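# Move apple from plate to cutting board and press

## Task

Pick the apple up off the plate and put it down on the exposed wood of the cutting board, far from the knife and from every edge of the board, then press it steadily down against the board for a few seconds with no easing off. It fails right away if the board or knife gets shifted, or if the pressing is strong enough to squash the apple. It also fails if anything is still in motion at the end, if the result only holds because the robot is holding it, or if whatever the robot is touching at the end drops by more than about a fingernail's thickness once released.

## Robot and tools

Robot: one arm with six joints, carrying a five-finger right hand. The arm's base may sit tilted on a mounting block or post, and the clearance check treats that mount as part of the arm. The cameras are cam_head_left (672x504), cam_head_right (672x504) and cam_wrist (504x504, fisheye). Images come back in that order.

Frames. Scene frame: the origin is on the table top straight below the arm's base. +z points up, and +y points left when you face along +x. Result positions are in metres and orientations are end_effector_quat_wxyz, both in the scene frame. The printed position gets less accurate at long reach. The hand point is fixed to the palm, 0.05 m in front of it, where the index pad would meet the thumb tip in a pinch. Its +z runs along the straightened fingers, which extend 0.06 to 0.07 m past it. Its +y points out of the palm. Its +x points across the palm, away from the thumb. A bracket on the little-finger side of the wrist stands 0.03 m beyond the point along +y and 0.11 m across the palm, and it can catch on things.

Row format, shared by execute_actions and move. Each row is 14 numbers, all in [-1, 1]:
- dx, dy, dz, rx, ry, rz: an offset, not a pose. It is given in the hand point's own axes and measured from the hand point's pose at the start of the action. For the first action of a call, or for move, that means the pose in the latest result. A value of 1.0 means 0.6 m or 180 degrees. rx, ry, rz form a single rotation vector.
- then little, ring, middle, index, thumb_bend, thumb_turn: absolute finger targets. -1 is open or straight. +1 is curled into the palm, or for thumb_turn, turned in front of the palm opposite the fingers.
- then force_limit: the load at which a closing motor stops, scaled linearly from about 0 N at -1 to 10 N at +1 (15 N for the two thumb motors). It does not affect opening.
- then speed: finger speed, from almost 0 at -1 to full at +1. At full speed one finger's whole travel takes 0.6 s.
A pinch is roughly index +0.22, thumb_bend +0.75, thumb_turn +0.57. For a whole-hand wrap, turn the thumb fully in front of the palm (thumb_turn +1) before reaching the object. Objects 0.035 to 0.08 m across can then be wrapped, lying across the palm on the wrist side of the hand point.

execute_actions(actions): a list of actions. Each action is a table of up to 15 rows, and each row runs for one 1/30 s step. A short table repeats its last row until 15 steps are done. Every row counts from the action's start pose, not from the row before. An empty list only returns the state and images. Each step, the command is clipped to within 100 mm and 16 degrees of the measured pose, so a far target may need several actions. The arm's motion follows the command by about 0.17 s.

move(target, speed, stop_force, blocking): sends the hand point in a straight line toward one row's target offset. speed is in m/s, from 0.002 to 0.5, default 0.25, and turning is capped at twice that value in rad/s. The path lasts 0.5 to 10 s and does not slow down for obstacles. stop_force, from 9 to 40 N, ends the path when the wrist sensor feels that much added push against the direction of travel. The hand then backs up two steps and holds there. Use it only with a very slow speed and without rotation, and leave it out when moving away from something you are pressing on. The press may briefly reach twice stop_force before it eases. blocking=false returns after 0.5 s while the arm keeps moving, and it cannot be combined with stop_force. Until that move finishes, use wait or stop. The "move:" result line gives the ending: done, off_target, moving, held, fault or contact. limits=paced means the pose was clipped, and limits=held means a check blocked some steps.

wait(seconds, 0 to 10): lets time pass while the last command holds. stop(): brakes a running move. zoom_image(camera, region [x0,y0,x1,y1], at most 504x504 px): a closer look at the latest image. show_instructions(): shows the reference images. finished_scene(scene): ends the current scene, given its number, and cannot be undone.

Hand results: hand_measured, hand_stopped_by and hand_load_n each list six values in the same motor order as the row. hand_stopped_by words are moving, target, force, stalled and fault. hand_load_n is positive when the finger is pushed open. If those loads fall to about 0, the grip has been lost. A motor starts only when its target changes by 0.01 or more, then locks once it arrives or hits force_limit. Resending the same numbers keeps the grip. For a gentle grip, close at speed -0.9 or lower. To tighten, raise force_limit and send a target closed further than hand_measured.

Wrist force and torque are given in the hand point's axes. They are noisy, with offsets up to about 4 N, and saturate near 50 N. When pressing on a surface, the force points back into the arm.

Cautions. The arm is stiff. Commanding a target even slightly past a firm contact can trigger a fault: more than 150 N on the arm, or a joint over its torque limit (25.4 N m at each wrist joint). A fault freezes the arm for 10 s. Motors heating past 85 °C also lock the arm. Approach slowly and press gently, and do not shove the board or the knife. Do not crush the apple, and keep everything on the table. Before finishing, make sure the apple sits still on its own on the bare wood and nothing keeps sliding. Loose objects may occasionally get nudged.

Each tool is called after "Request:" in YAML: its name, and indented under it one key for each argument.

Reference images:

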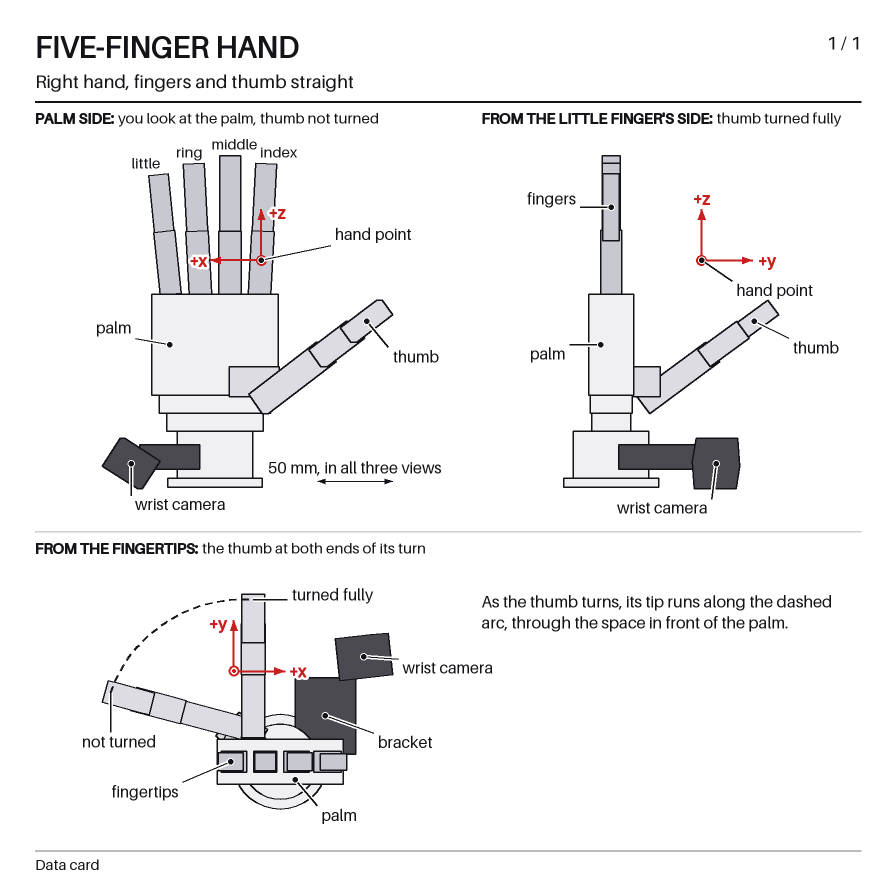

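## Session

Request:
execute_actions:
  actions: []

Scene clock: 0.00 s.
end_effector_position=(+0.4885, -0.0206, +0.1527) hand_measured=(-1.000, -1.000, -1.000, -1.000, -1.000, -1.000) hand_load_n=(+0.0, +0.0, +0.0, +0.0, +0.0, +0.0) hand_stopped_by=(target, target, target, target, target, target) hand_force_limit=0.00 hand_speed=-0.80 end_effector_quat_wxyz=(+0.380, +0.318, +0.779, -0.385) end_effector_velocity=(-0.000, -0.000, +0.000) end_effector_angular_velocity=(-0.000, +0.000, -0.001)
Joint positions: [ 0.084 -0.655  1.944 -0.213  2.461 -0.831]
Joint velocities: [-0.     0.     0.001 -0.     0.     0.001]
Joint torques (N m, as the arm reports them, + toward a larger angle): no reading
Wrist force (N, on the end effector, along its own x y z axes, offset not removed): no reading
Wrist torque (N m, same axes, about the end effector's origin, offset not removed): no reading
Hand target: +0.489, -0.021, +0.153; +0.380, +0.318, +0.779, -0.385

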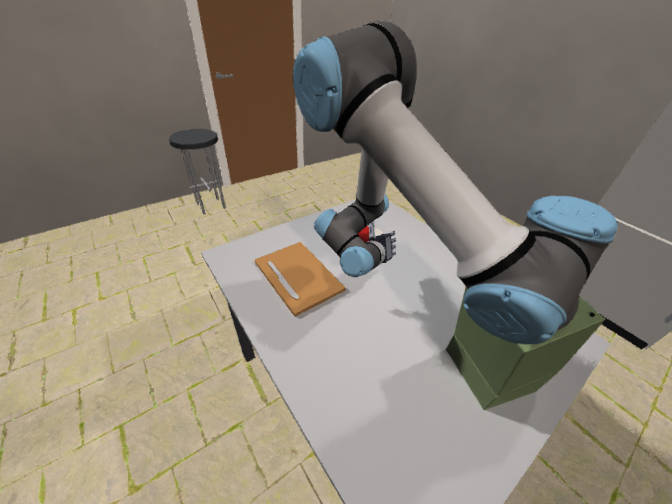

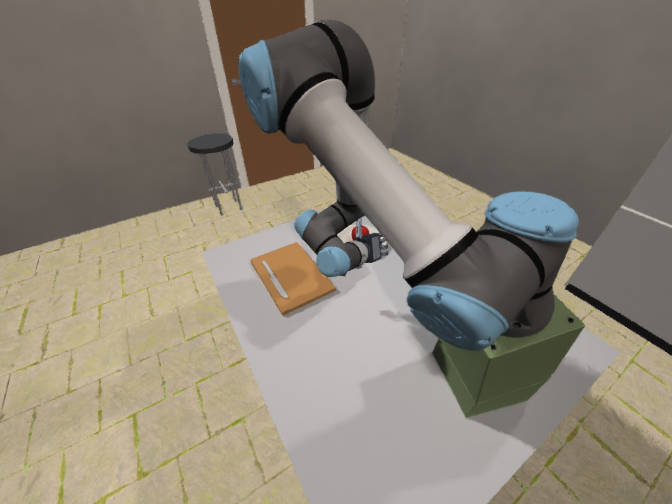

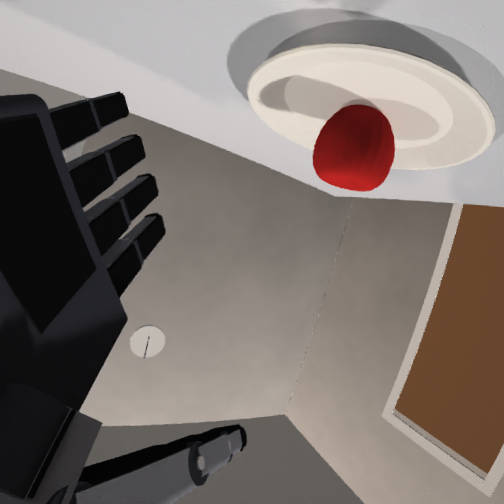

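Request:
move:
  target: [-0.209,-0.0895,-0.104,-0.287,-0.230,-0.549,-1,-1,-1,-1,-1,1,0,0.5]
  speed: 0.35

Scene clock: 8.80 s.
end_effector_position=(+0.4884, -0.0202, +0.3027) hand_measured=(-1.000, -1.000, -1.000, -1.000, -1.000, +1.000) hand_load_n=(+0.0, +0.0, +0.0, +0.0, +0.0, +0.0) hand_stopped_by=(target, target, target, target, target, target) hand_force_limit=0.00 hand_speed=0.50 end_effector_quat_wxyz=(-0.271, +0.653, -0.653, +0.272) end_effector_velocity=(-0.000, -0.000, -0.000) end_effector_angular_velocity=(-0.004, +0.011, +0.010)
Joint positions: [-0.693 -1.249  2.07   0.071  0.954 -3.493]
Joint velocities: [ 0.002  0.006 -0.011  0.018  0.001 -0.016]
Joint torques (N m, as the arm reports them, + toward a larger angle): [  2.19 -16.71 -26.29   2.67  -1.72  -0.81]
Wrist force (N, on the end effector, along its own x y z axes, offset not removed): [-0.9 0.2 4.4]
Wrist torque (N m, same axes, about the end effector's origin, offset not removed): [-0.07 0.12 -0.15]
Hand target: +0.488, -0.020, +0.303; -0.270, +0.654, -0.652, +0.272
Off the commanded pose: 0.000 m, 0 deg.
move: done

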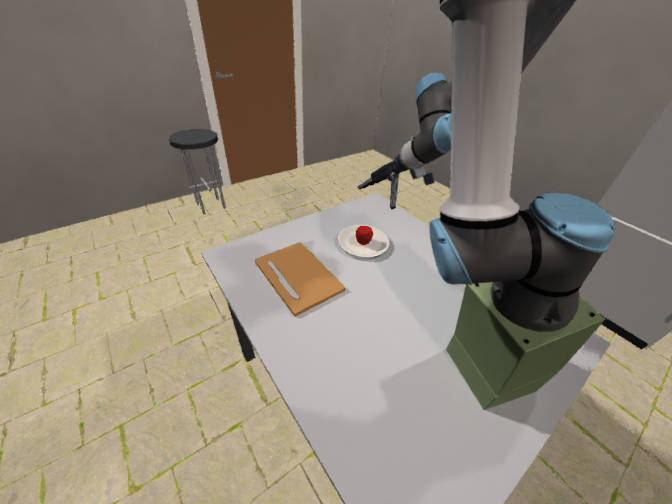

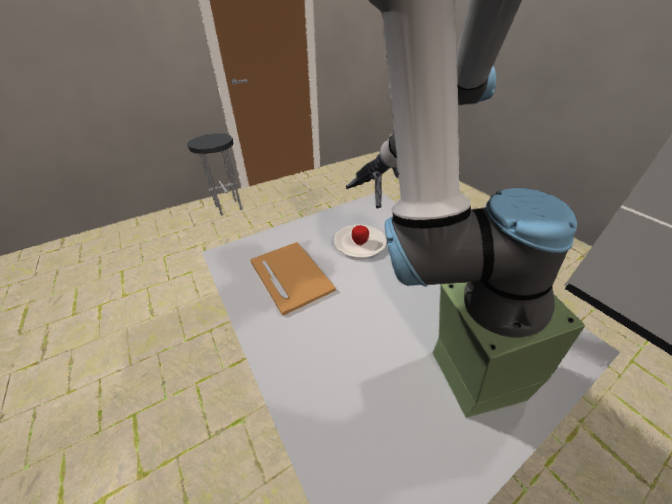

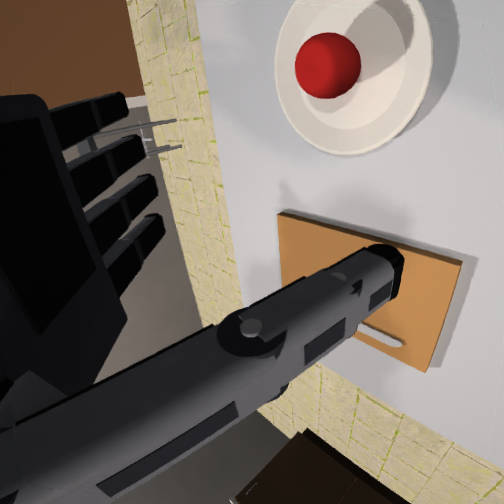

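Request:
move:
  target: [0.1,0.0189,0.2946,0,0,0,-1,-1,-1,-1,-1,1,0,0.5]
  speed: 0.3

Scene clock: 12.87 s.
end_effector_position=(+0.6053, -0.0806, +0.1704) hand_measured=(-1.000, -1.000, -1.000, -1.000, -1.000, +1.000) hand_load_n=(+0.0, +0.0, +0.0, +0.0, +0.0, +0.0) hand_stopped_by=(target, target, target, target, target, target) hand_force_limit=0.00 hand_speed=0.50 end_effector_quat_wxyz=(-0.271, +0.653, -0.653, +0.272) end_effector_velocity=(+0.002, -0.000, -0.002) end_effector_angular_velocity=(+0.002, +0.001, +0.001)
Joint positions: [-0.577 -0.786  1.711 -0.091  1.029 -3.388]
Joint velocities: [ 0.001  0.006 -0.007  0.002 -0.001  0.001]
Joint torques (N m, as the arm reports them, + toward a larger angle): [ -1.22 -29.92 -26.51   2.29   1.01   1.33]
Wrist force (N, on the end effector, along its own x y z axes, offset not removed): [-0.7 -0.4 2.1]
Wrist torque (N m, same axes, about the end effector's origin, offset not removed): [-0.11 0.10 -0.10]
Hand target: +0.606, -0.081, +0.170; -0.271, +0.653, -0.653, +0.272
Off the commanded pose: 0.000 m, 0 deg.
move: done

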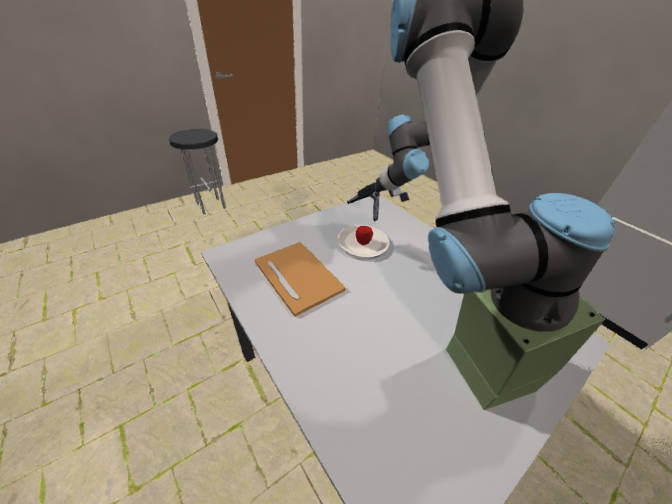

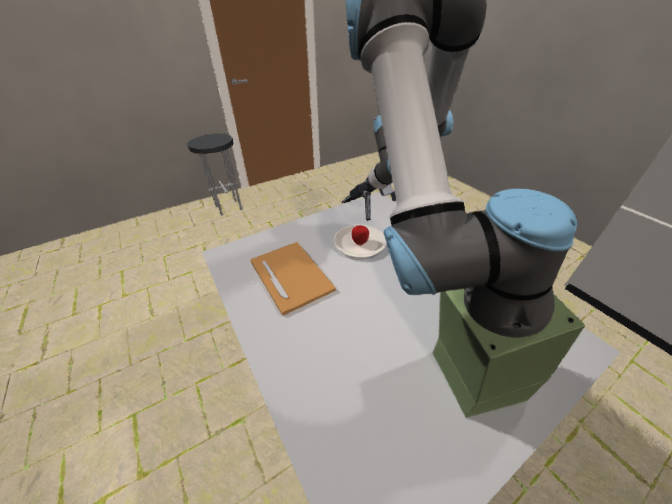

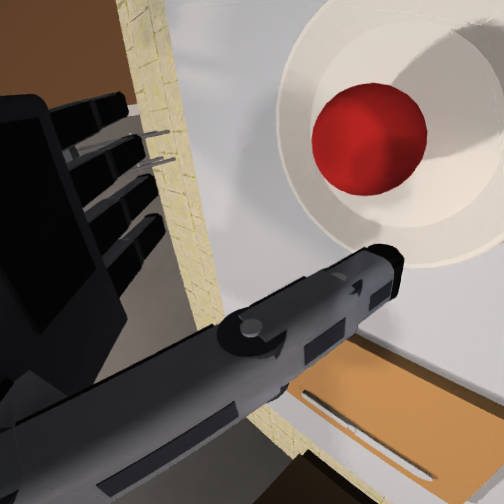

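Request:
move:
  target: [0.0423,0.0683,0.0495,0,0,0,-1,-1,-1,-1,-1,1,0,0.5]
  speed: 0.2

Request:
zoom_image:
  camera: "cam_head_left"
  region: [240, 150, 440, 330]

Request:
zoom_image:
  camera: "cam_head_right"
  region: [240, 150, 440, 330]

Scene clock: 16.87 s.
end_effector_position=(+0.5974, -0.1060, +0.1207) hand_measured=(-1.000, -1.000, -1.000, -1.000, -1.000, +1.000) hand_load_n=(+0.0, +0.0, +0.0, +0.0, +0.0, +0.0) hand_stopped_by=(target, target, target, target, target, target) hand_force_limit=0.00 hand_speed=0.50 end_effector_quat_wxyz=(-0.271, +0.653, -0.653, +0.272) end_effector_velocity=(+0.000, -0.001, -0.002) end_effector_angular_velocity=(+0.001, +0.001, +0.000)
Joint positions: [-0.608 -0.676  1.693 -0.169  1.009 -3.415]
Joint velocities: [-0.001  0.005 -0.003 -0.001 -0.001 -0.   ]
Joint torques (N m, as the arm reports them, + toward a larger angle): [-20.32 -33.11 -24.08  -0.76  -1.76  -0.86]
Wrist force (N, on the end effector, along its own x y z axes, offset not removed): [-0.5 -1.1 2.6]
Wrist torque (N m, same axes, about the end effector's origin, offset not removed): [-0.21 0.12 -0.23]
Hand target: +0.597, -0.106, +0.121; -0.271, +0.653, -0.653, +0.272
Off the commanded pose: 0.000 m, 0 deg.
move: done

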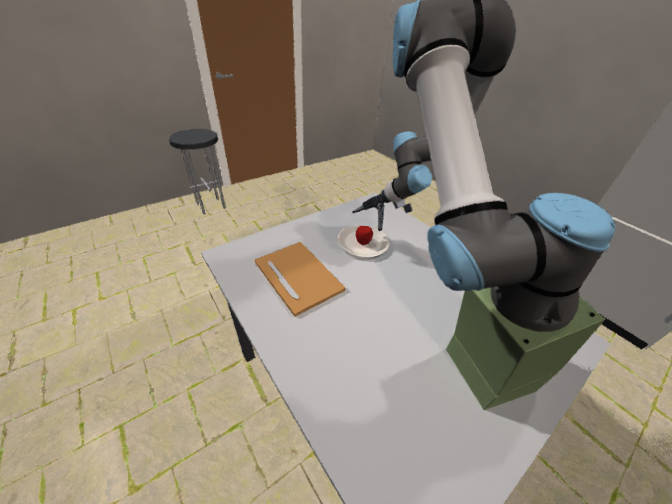

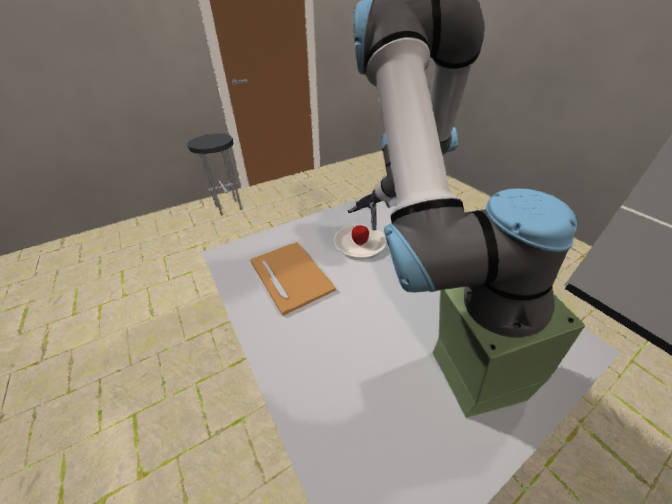

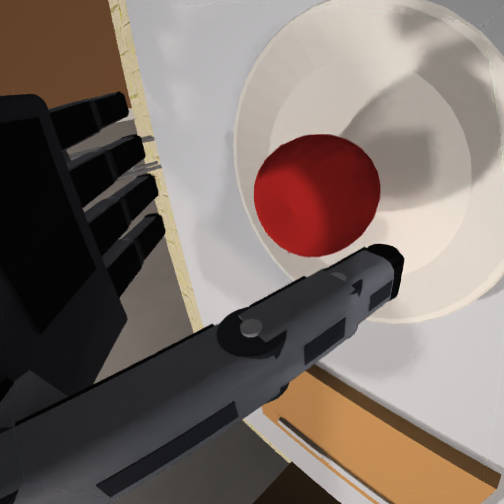

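Region (240, 150, 440, 330) of cam_head_left's 672x504 image, scaled by 2.520, with more detail than that image has; it fills the top 454 rows of this view, and the rest is white.

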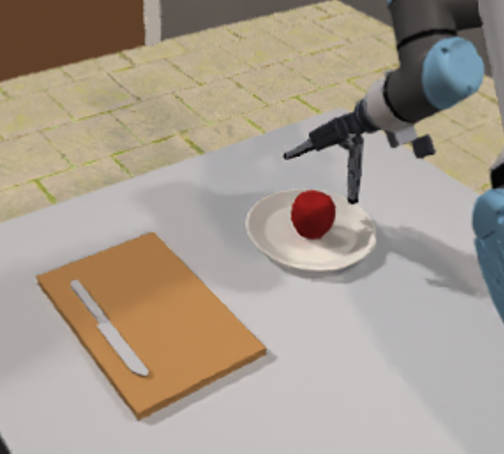

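Region (240, 150, 440, 330) of cam_head_right's 672x504 image, scaled by 2.520, with more detail than that image has; it fills the top 454 rows of this view, and the rest is white.

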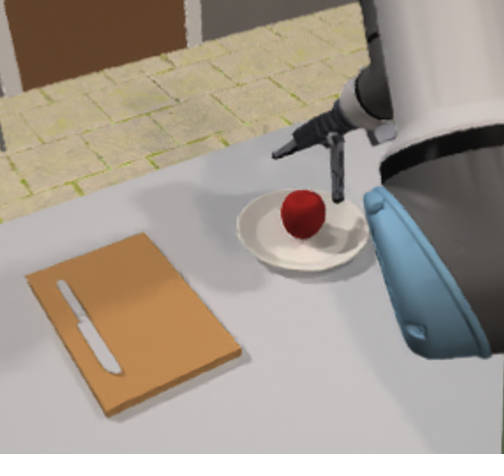

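Request:
move:
  target: [-0.035,0.0147,0.0325,0,0,0,-1,-1,-1,-1,-1,1,0,0.5]
  speed: 0.15

Request:
zoom_image:
  camera: "cam_head_left"
  region: [300, 170, 440, 280]

Scene clock: 20.53 s.
end_effector_position=(+0.6049, -0.0853, +0.1009) hand_measured=(-1.000, -1.000, -1.000, -1.000, -1.000, +1.000) hand_load_n=(+0.0, +0.0, +0.0, +0.0, +0.0, +0.0) hand_stopped_by=(target, target, target, target, target, target) hand_force_limit=0.00 hand_speed=0.50 end_effector_quat_wxyz=(-0.271, +0.653, -0.653, +0.272) end_effector_velocity=(+0.001, +0.001, -0.002) end_effector_angular_velocity=(-0.002, -0.001, -0.000)
Joint positions: [-0.553 -0.65   1.686 -0.213  1.046 -3.368]
Joint velocities: [ 0.006  0.002 -0.002 -0.005  0.005  0.004]
Joint torques (N m, as the arm reports them, + toward a larger angle): [ -1.48 -35.41 -23.88  -0.68   1.     1.54]
Wrist force (N, on the end effector, along its own x y z axes, offset not removed): [-1.7 1.7 2.5]
Wrist torque (N m, same axes, about the end effector's origin, offset not removed): [0.22 0.15 -0.15]
Hand target: +0.605, -0.085, +0.101; -0.271, +0.653, -0.653, +0.272
Off the commanded pose: 0.000 m, 0 deg.
move: done

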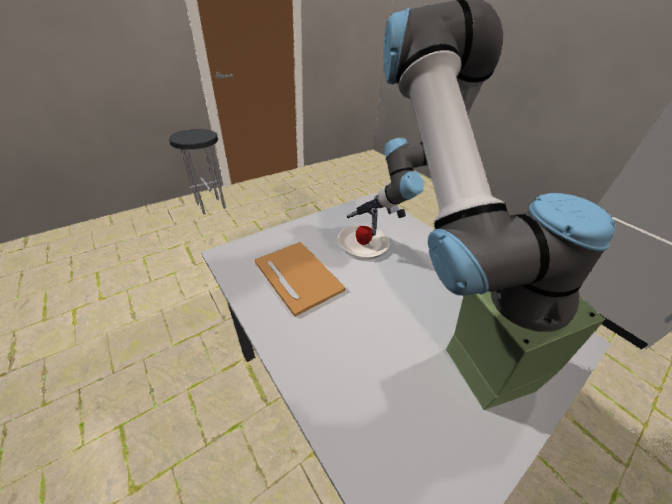

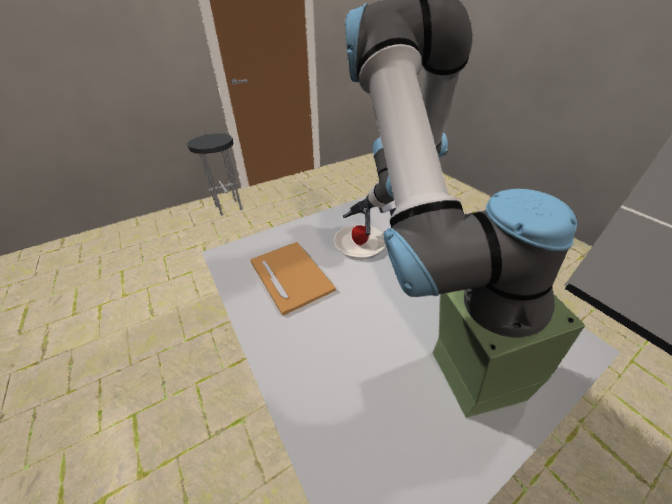

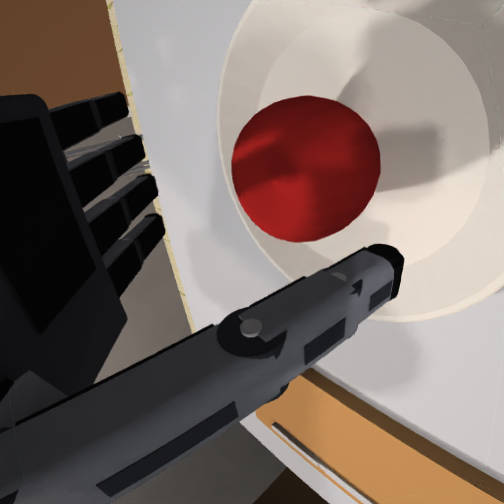

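Region (300, 170, 440, 280) of cam_head_left's 672x504 image, scaled by 3.600, with more detail than that image has; it fills the top 396 rows of this view, and the rest is white.

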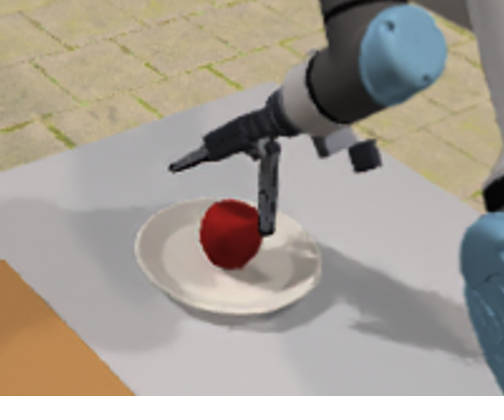

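Request:
move:
  target: [0,0.066,0.066,0,0,0,-1,-1,-1,-1,-1,1,0,0.5]
  speed: 0.06
  stop_force: 9

Request:
zoom_image:
  camera: "cam_head_left"
  region: [300, 170, 440, 280]

Scene clock: 22.43 s.
end_effector_position=(+0.6050, -0.0854, +0.0452) hand_measured=(-1.000, -1.000, -1.000, -1.000, -1.000, +1.000) hand_load_n=(+0.0, +0.0, +0.0, +0.0, +0.0, +0.0) hand_stopped_by=(target, target, target, target, target, target) hand_force_limit=0.00 hand_speed=0.50 end_effector_quat_wxyz=(-0.271, +0.653, -0.653, +0.272) end_effector_velocity=(+0.001, -0.001, -0.002) end_effector_angular_velocity=(-0.002, -0.001, -0.000)
Joint positions: [-0.527 -0.538  1.649 -0.299  1.063 -3.346]
Joint velocities: [ 0.001  0.004 -0.002 -0.004  0.002  0.001]
Joint torques (N m, as the arm reports them, + toward a larger angle): [ -0.7  -33.89 -22.48  -0.84   1.39   1.29]
Wrist force (N, on the end effector, along its own x y z axes, offset not removed): [0.3 -1.7 3.0]
Wrist torque (N m, same axes, about the end effector's origin, offset not removed): [-0.35 -0.09 -0.12]
Hand target: +0.605, -0.085, +0.045; -0.271, +0.653, -0.653, +0.272
Off the commanded pose: 0.000 m, 0 deg.
move: done

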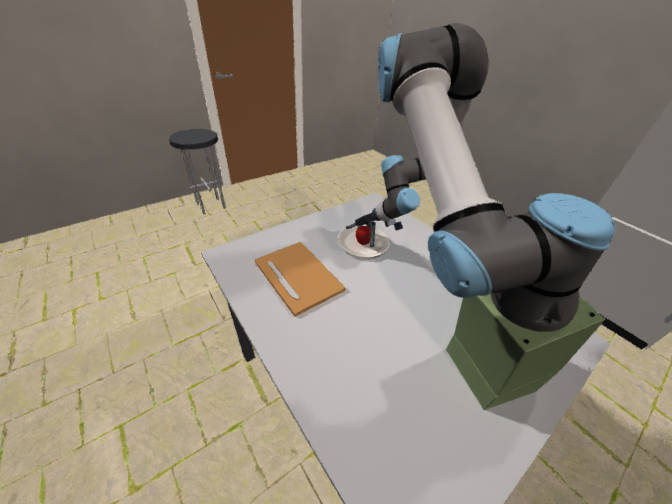

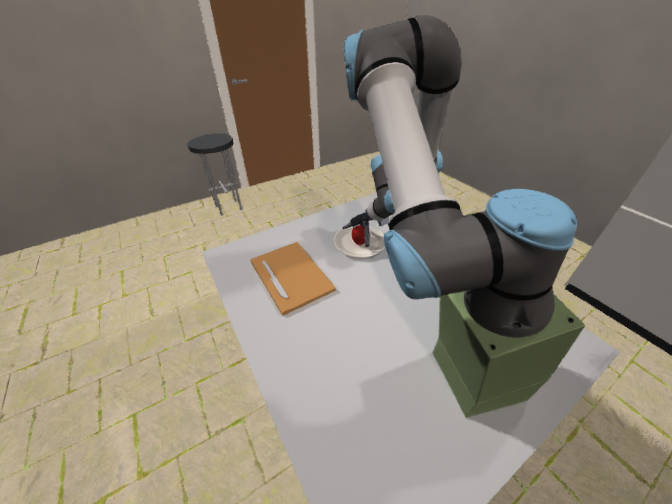

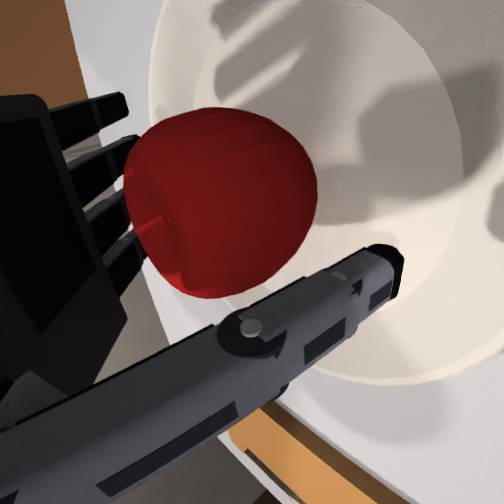

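Region (300, 170, 440, 280) of cam_head_left's 672x504 image, scaled by 3.600, with more detail than that image has; it fills the top 396 rows of this view, and the rest is white.

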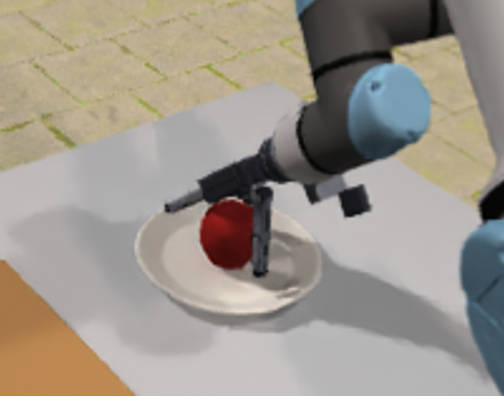

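Request:
move:
  target: [0,0.0059,0.013,0,0,0,-1,-1,-1,-1,-1,1,0,0.5]
  speed: 0.03
  stop_force: 9

Request:
execute_actions:
  actions:
    - [[0,0,0,0,0,0,1,1,1,1,1,1,0.2,-0.5]]
    - [[0,0,0,0,0,0,1,1,1,1,1,1,0.2,-0.5]]
    - [[0,0,0,0,0,0,1,1,1,1,1,1,0.2,-0.5]]
    - [[0,0,0,0,0,0,1,1,1,1,1,1,0.2,-0.5]]

Request:
zoom_image:
  camera: "cam_head_left"
  region: [300, 170, 440, 280]

Scene clock: 24.07 s.
end_effector_position=(+0.6079, -0.0855, +0.0374) hand_measured=(-1.000, -1.000, -1.000, -1.000, -1.000, +1.000) hand_load_n=(+0.0, +0.0, +0.0, +0.0, +0.0, +0.0) hand_stopped_by=(target, target, target, target, target, target) hand_force_limit=0.00 hand_speed=0.50 end_effector_quat_wxyz=(-0.271, +0.653, -0.653, +0.272) end_effector_velocity=(+0.002, -0.000, -0.003) end_effector_angular_velocity=(-0.000, -0.001, +0.001)
Joint positions: [-0.521 -0.52   1.633 -0.304  1.068 -3.34 ]
Joint velocities: [ 0.002  0.008 -0.007 -0.002  0.001  0.002]
Joint torques (N m, as the arm reports them, + toward a larger angle): [ -2.07 -35.35 -24.85  -0.97   1.06   1.33]
Wrist force (N, on the end effector, along its own x y z axes, offset not removed): [-1.5 0.4 3.0]
Wrist torque (N m, same axes, about the end effector's origin, offset not removed): [0.07 0.13 -0.25]
Hand target: +0.608, -0.085, +0.037; -0.271, +0.653, -0.653, +0.272
Off the commanded pose: 0.000 m, 0 deg.
move: done

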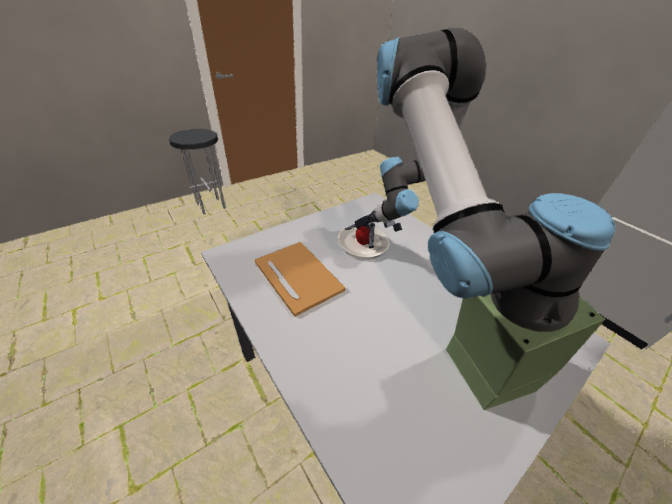

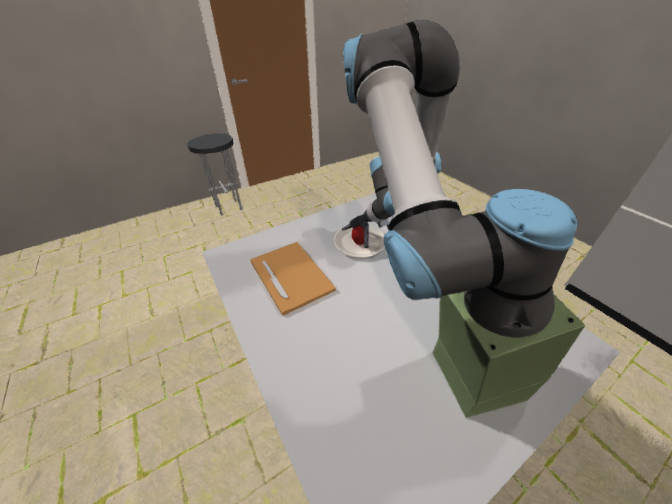

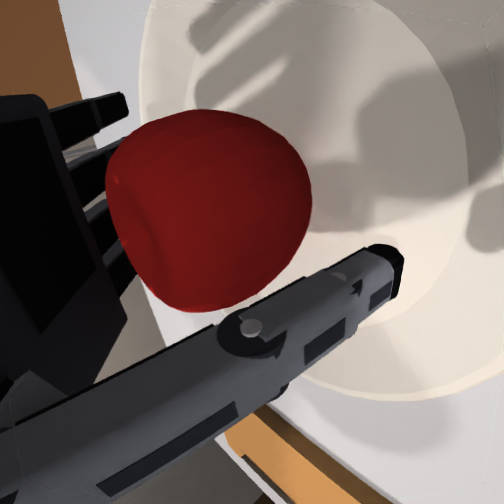

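Scene clock: 26.07 s.
end_effector_position=(+0.6081, -0.0855, +0.0375) hand_measured=(+0.216, -0.200, -0.254, -0.124, -0.528, +1.000) hand_load_n=(+8.5, +2.0, +0.0, +11.0, +15.5, +6.5) hand_stopped_by=(force, force, force, force, force, target) hand_force_limit=0.20 hand_speed=-0.50 end_effector_quat_wxyz=(-0.271, +0.653, -0.652, +0.272) end_effector_velocity=(+0.000, -0.000, +0.001) end_effector_angular_velocity=(-0.001, +0.000, -0.000)
Joint positions: [-0.521 -0.52   1.633 -0.304  1.068 -3.34 ]
Joint velocities: [-0.001 -0.001  0.     0.002  0.    -0.001]
Joint torques (N m, as the arm reports them, + toward a larger angle): [-17.51 -39.43   2.25   1.84   0.45  -0.96]
Wrist force (N, on the end effector, along its own x y z axes, offset not removed): [-0.1 2.5 3.9]
Wrist torque (N m, same axes, about the end effector's origin, offset not removed): [0.15 -0.06 -0.09]
Hand target: +0.608, -0.085, +0.037; -0.271, +0.653, -0.652, +0.272
Off the commanded pose: 0.000 m, 0 deg.

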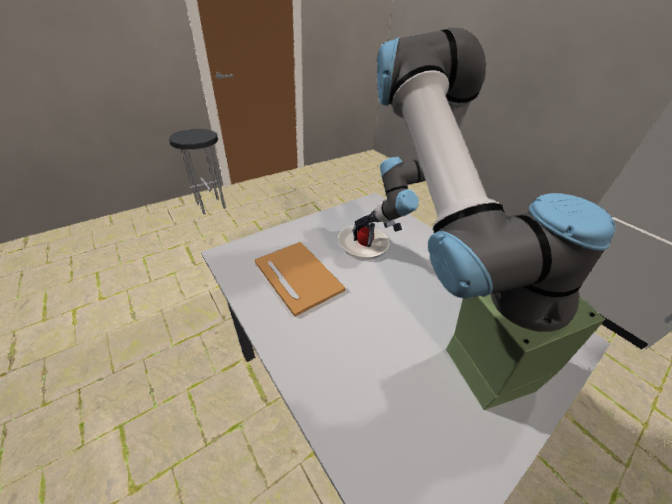

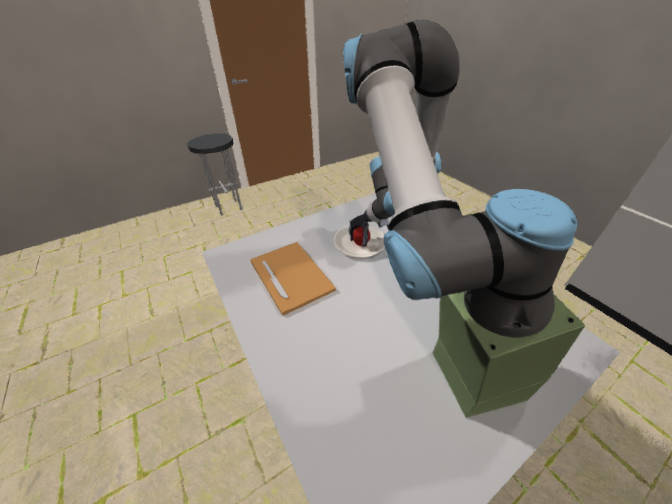

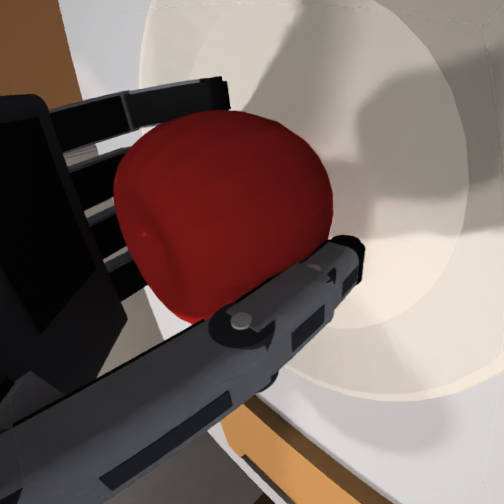

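Region (300, 170, 440, 280) of cam_head_left's 672x504 image, scaled by 3.600, with more detail than that image has; it fills the top 396 rows of this view, and the rest is white.

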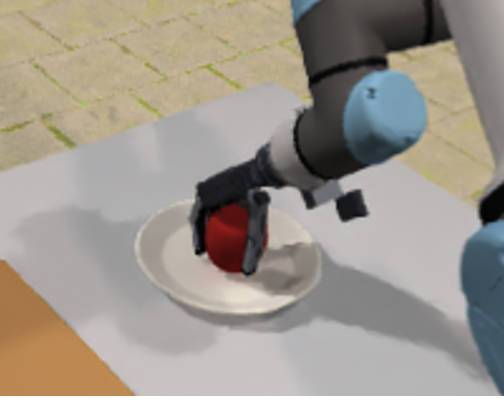

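Request:
move:
  target: [0,-0.0825,-0.0825,0,0,0,1,1,1,1,1,1,0.2,-0.5]
  speed: 0.1

Scene clock: 29.20 s.
end_effector_position=(+0.6079, -0.0853, +0.1071) hand_measured=(+0.216, -0.200, -0.254, -0.124, -0.528, +1.000) hand_load_n=(+8.5, +2.0, +0.0, +11.0, +15.5, +6.5) hand_stopped_by=(force, force, force, force, force, target) hand_force_limit=0.20 hand_speed=-0.50 end_effector_quat_wxyz=(-0.271, +0.653, -0.652, +0.272) end_effector_velocity=(+0.000, -0.000, +0.003) end_effector_angular_velocity=(-0.001, -0.001, +0.000)
Joint positions: [-0.553 -0.66   1.68  -0.198  1.046 -3.367]
Joint velocities: [-0.001 -0.006  0.001  0.005 -0.    -0.002]
Joint torques (N m, as the arm reports them, + toward a larger angle): [-20.63 -48.02  -0.22   2.7   -1.53  -1.17]
Wrist force (N, on the end effector, along its own x y z axes, offset not removed): [-0.1 1.7 4.2]
Wrist torque (N m, same axes, about the end effector's origin, offset not removed): [0.04 0.00 -0.04]
Hand target: +0.608, -0.085, +0.107; -0.271, +0.653, -0.652, +0.272
Off the commanded pose: 0.000 m, 0 deg.
move: done

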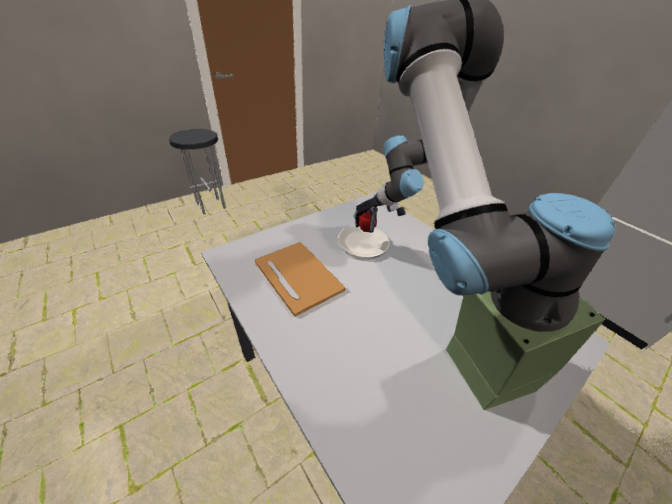

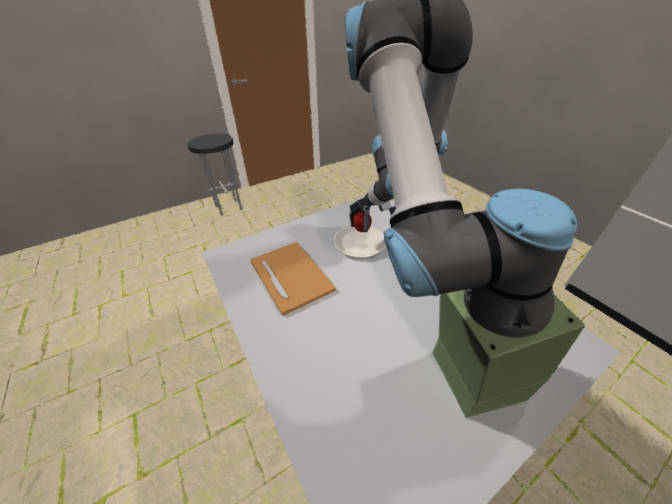

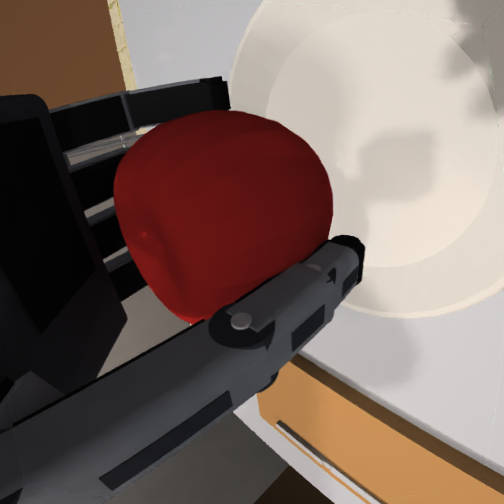

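Request:
move:
  target: [-0.475,0.060,-0.0436,0,0,0,1,1,1,1,1,1,0.2,-0.5]
  speed: 0.2

Request:
zoom_image:
  camera: "cam_head_left"
  region: [230, 190, 400, 330]

Request:
zoom_image:
  camera: "cam_head_right"
  region: [230, 190, 400, 330]

Scene clock: 31.80 s.
end_effector_position=(+0.5643, +0.1994, +0.0993) hand_measured=(+0.216, -0.200, -0.254, -0.124, -0.528, +1.000) hand_load_n=(+8.5, +2.0, +0.0, +11.0, +15.5, +6.5) hand_stopped_by=(force, force, force, force, force, target) hand_force_limit=0.20 hand_speed=-0.50 end_effector_quat_wxyz=(-0.271, +0.653, -0.653, +0.272) end_effector_velocity=(+0.000, +0.002, -0.000) end_effector_angular_velocity=(-0.001, +0.001, -0.002)
Joint positions: [ 0.036 -0.829  1.826 -0.307  1.481 -2.946]
Joint velocities: [ 0.006  0.001 -0.004  0.004  0.007  0.005]
Joint torques (N m, as the arm reports them, + toward a larger angle): [  0.86 -31.42 -23.82   1.92   1.89   1.71]
Wrist force (N, on the end effector, along its own x y z axes, offset not removed): [-1.0 0.5 2.4]
Wrist torque (N m, same axes, about the end effector's origin, offset not removed): [0.03 0.23 -0.14]
Hand target: +0.564, +0.200, +0.099; -0.271, +0.653, -0.653, +0.272
Off the commanded pose: 0.001 m, 0 deg.
move: done

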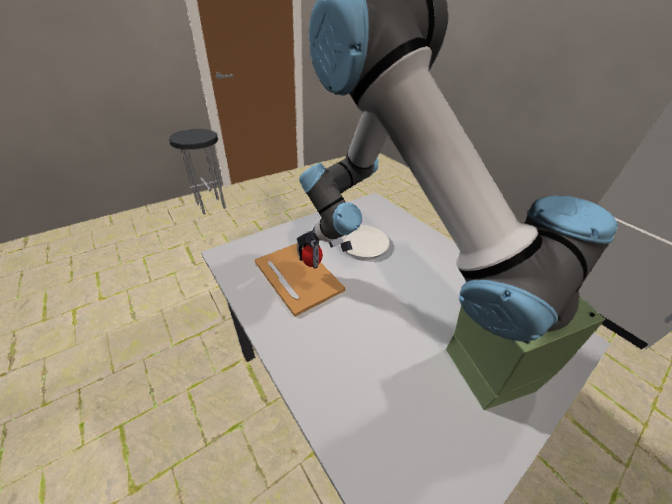

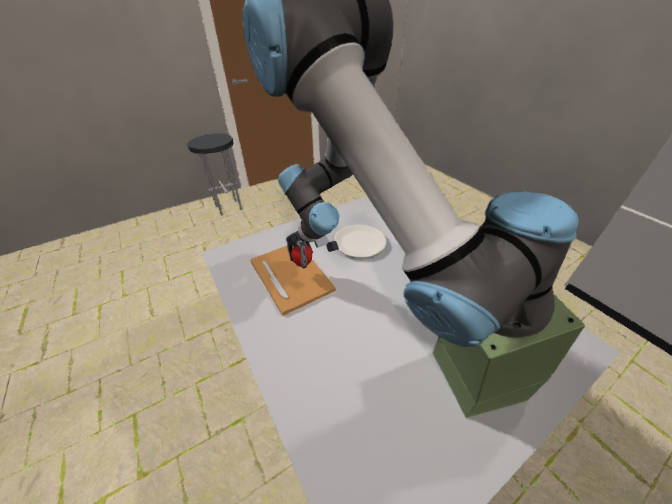

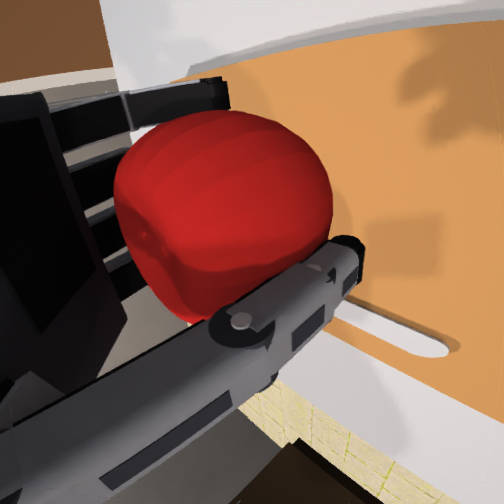

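Region (230, 190, 400, 330) of cam_head_left's 672x504 image, scaled by 2.965, with more detail than that image has; it fills the top 415 rows of this view, and the rest is white.

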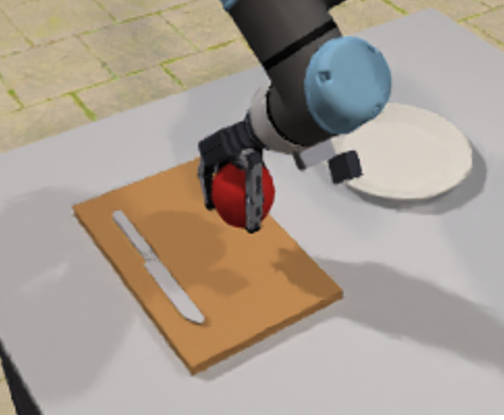

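Region (230, 190, 400, 330) of cam_head_right's 672x504 image, scaled by 2.965, with more detail than that image has; it fills the top 415 rows of this view, and the rest is white.

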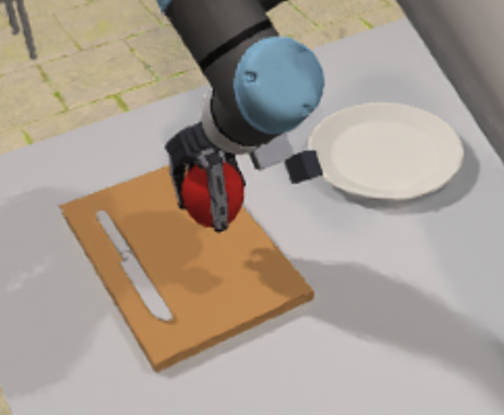

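Request:
move:
  target: [-0.0167,0.0436,0.0436,0,0,0,1,1,1,1,1,1,0.2,-0.5]
  speed: 0.08
  stop_force: 9

Request:
zoom_image:
  camera: "cam_head_left"
  region: [230, 190, 400, 330]

Request:
zoom_image:
  camera: "cam_head_right"
  region: [230, 190, 400, 330]

Scene clock: 33.80 s.
end_effector_position=(+0.5644, +0.2092, +0.0626) hand_measured=(+0.216, -0.200, -0.254, -0.124, -0.528, +1.000) hand_load_n=(+8.5, +2.0, +0.0, +11.0, +15.5, +6.5) hand_stopped_by=(force, force, force, force, force, target) hand_force_limit=0.20 hand_speed=-0.50 end_effector_quat_wxyz=(-0.271, +0.653, -0.653, +0.272) end_effector_velocity=(+0.000, +0.001, -0.003) end_effector_angular_velocity=(+0.002, +0.000, +0.001)
Joint positions: [ 0.075 -0.748  1.791 -0.354  1.51  -2.921]
Joint velocities: [ 0.003  0.006 -0.004 -0.002 -0.     0.002]
Joint torques (N m, as the arm reports them, + toward a larger angle): [  1.51 -31.16 -21.22  -0.95   1.19   1.25]
Wrist force (N, on the end effector, along its own x y z axes, offset not removed): [-0.3 0.6 3.6]
Wrist torque (N m, same axes, about the end effector's origin, offset not removed): [-0.15 0.03 -0.12]
Hand target: +0.564, +0.209, +0.062; -0.271, +0.653, -0.653, +0.272
Off the commanded pose: 0.000 m, 0 deg.
move: done

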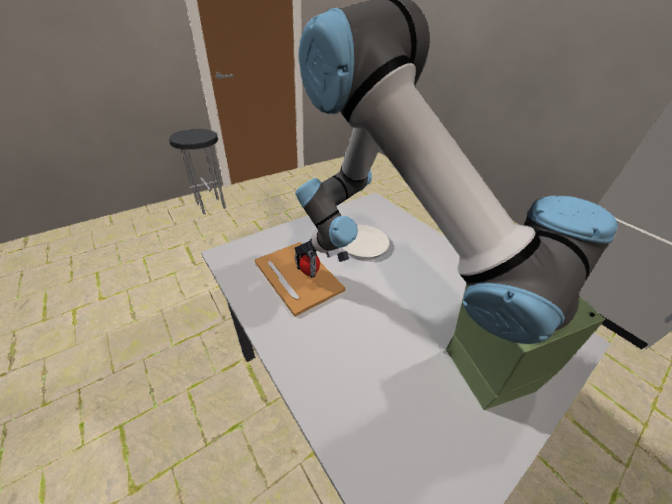

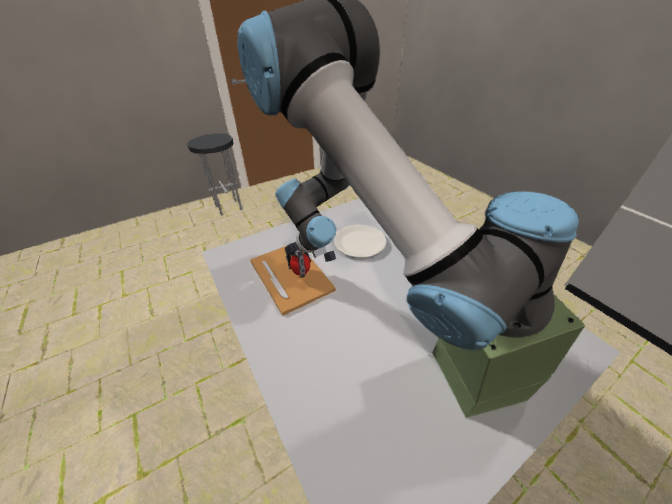

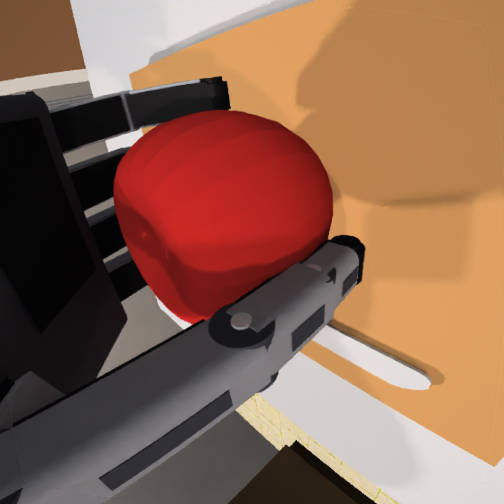

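Region (230, 190, 400, 330) of cam_head_left's 672x504 image, scaled by 2.965, with more detail than that image has; it fills the top 415 rows of this view, and the rest is white.

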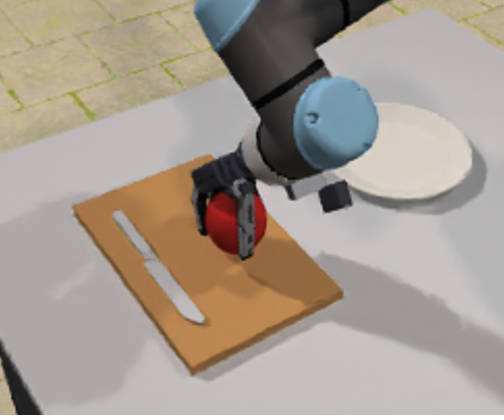

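Region (230, 190, 400, 330) of cam_head_right's 672x504 image, scaled by 2.965, with more detail than that image has; it fills the top 415 rows of this view, and the rest is white.

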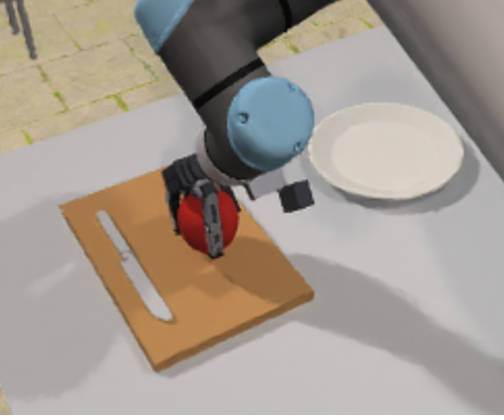

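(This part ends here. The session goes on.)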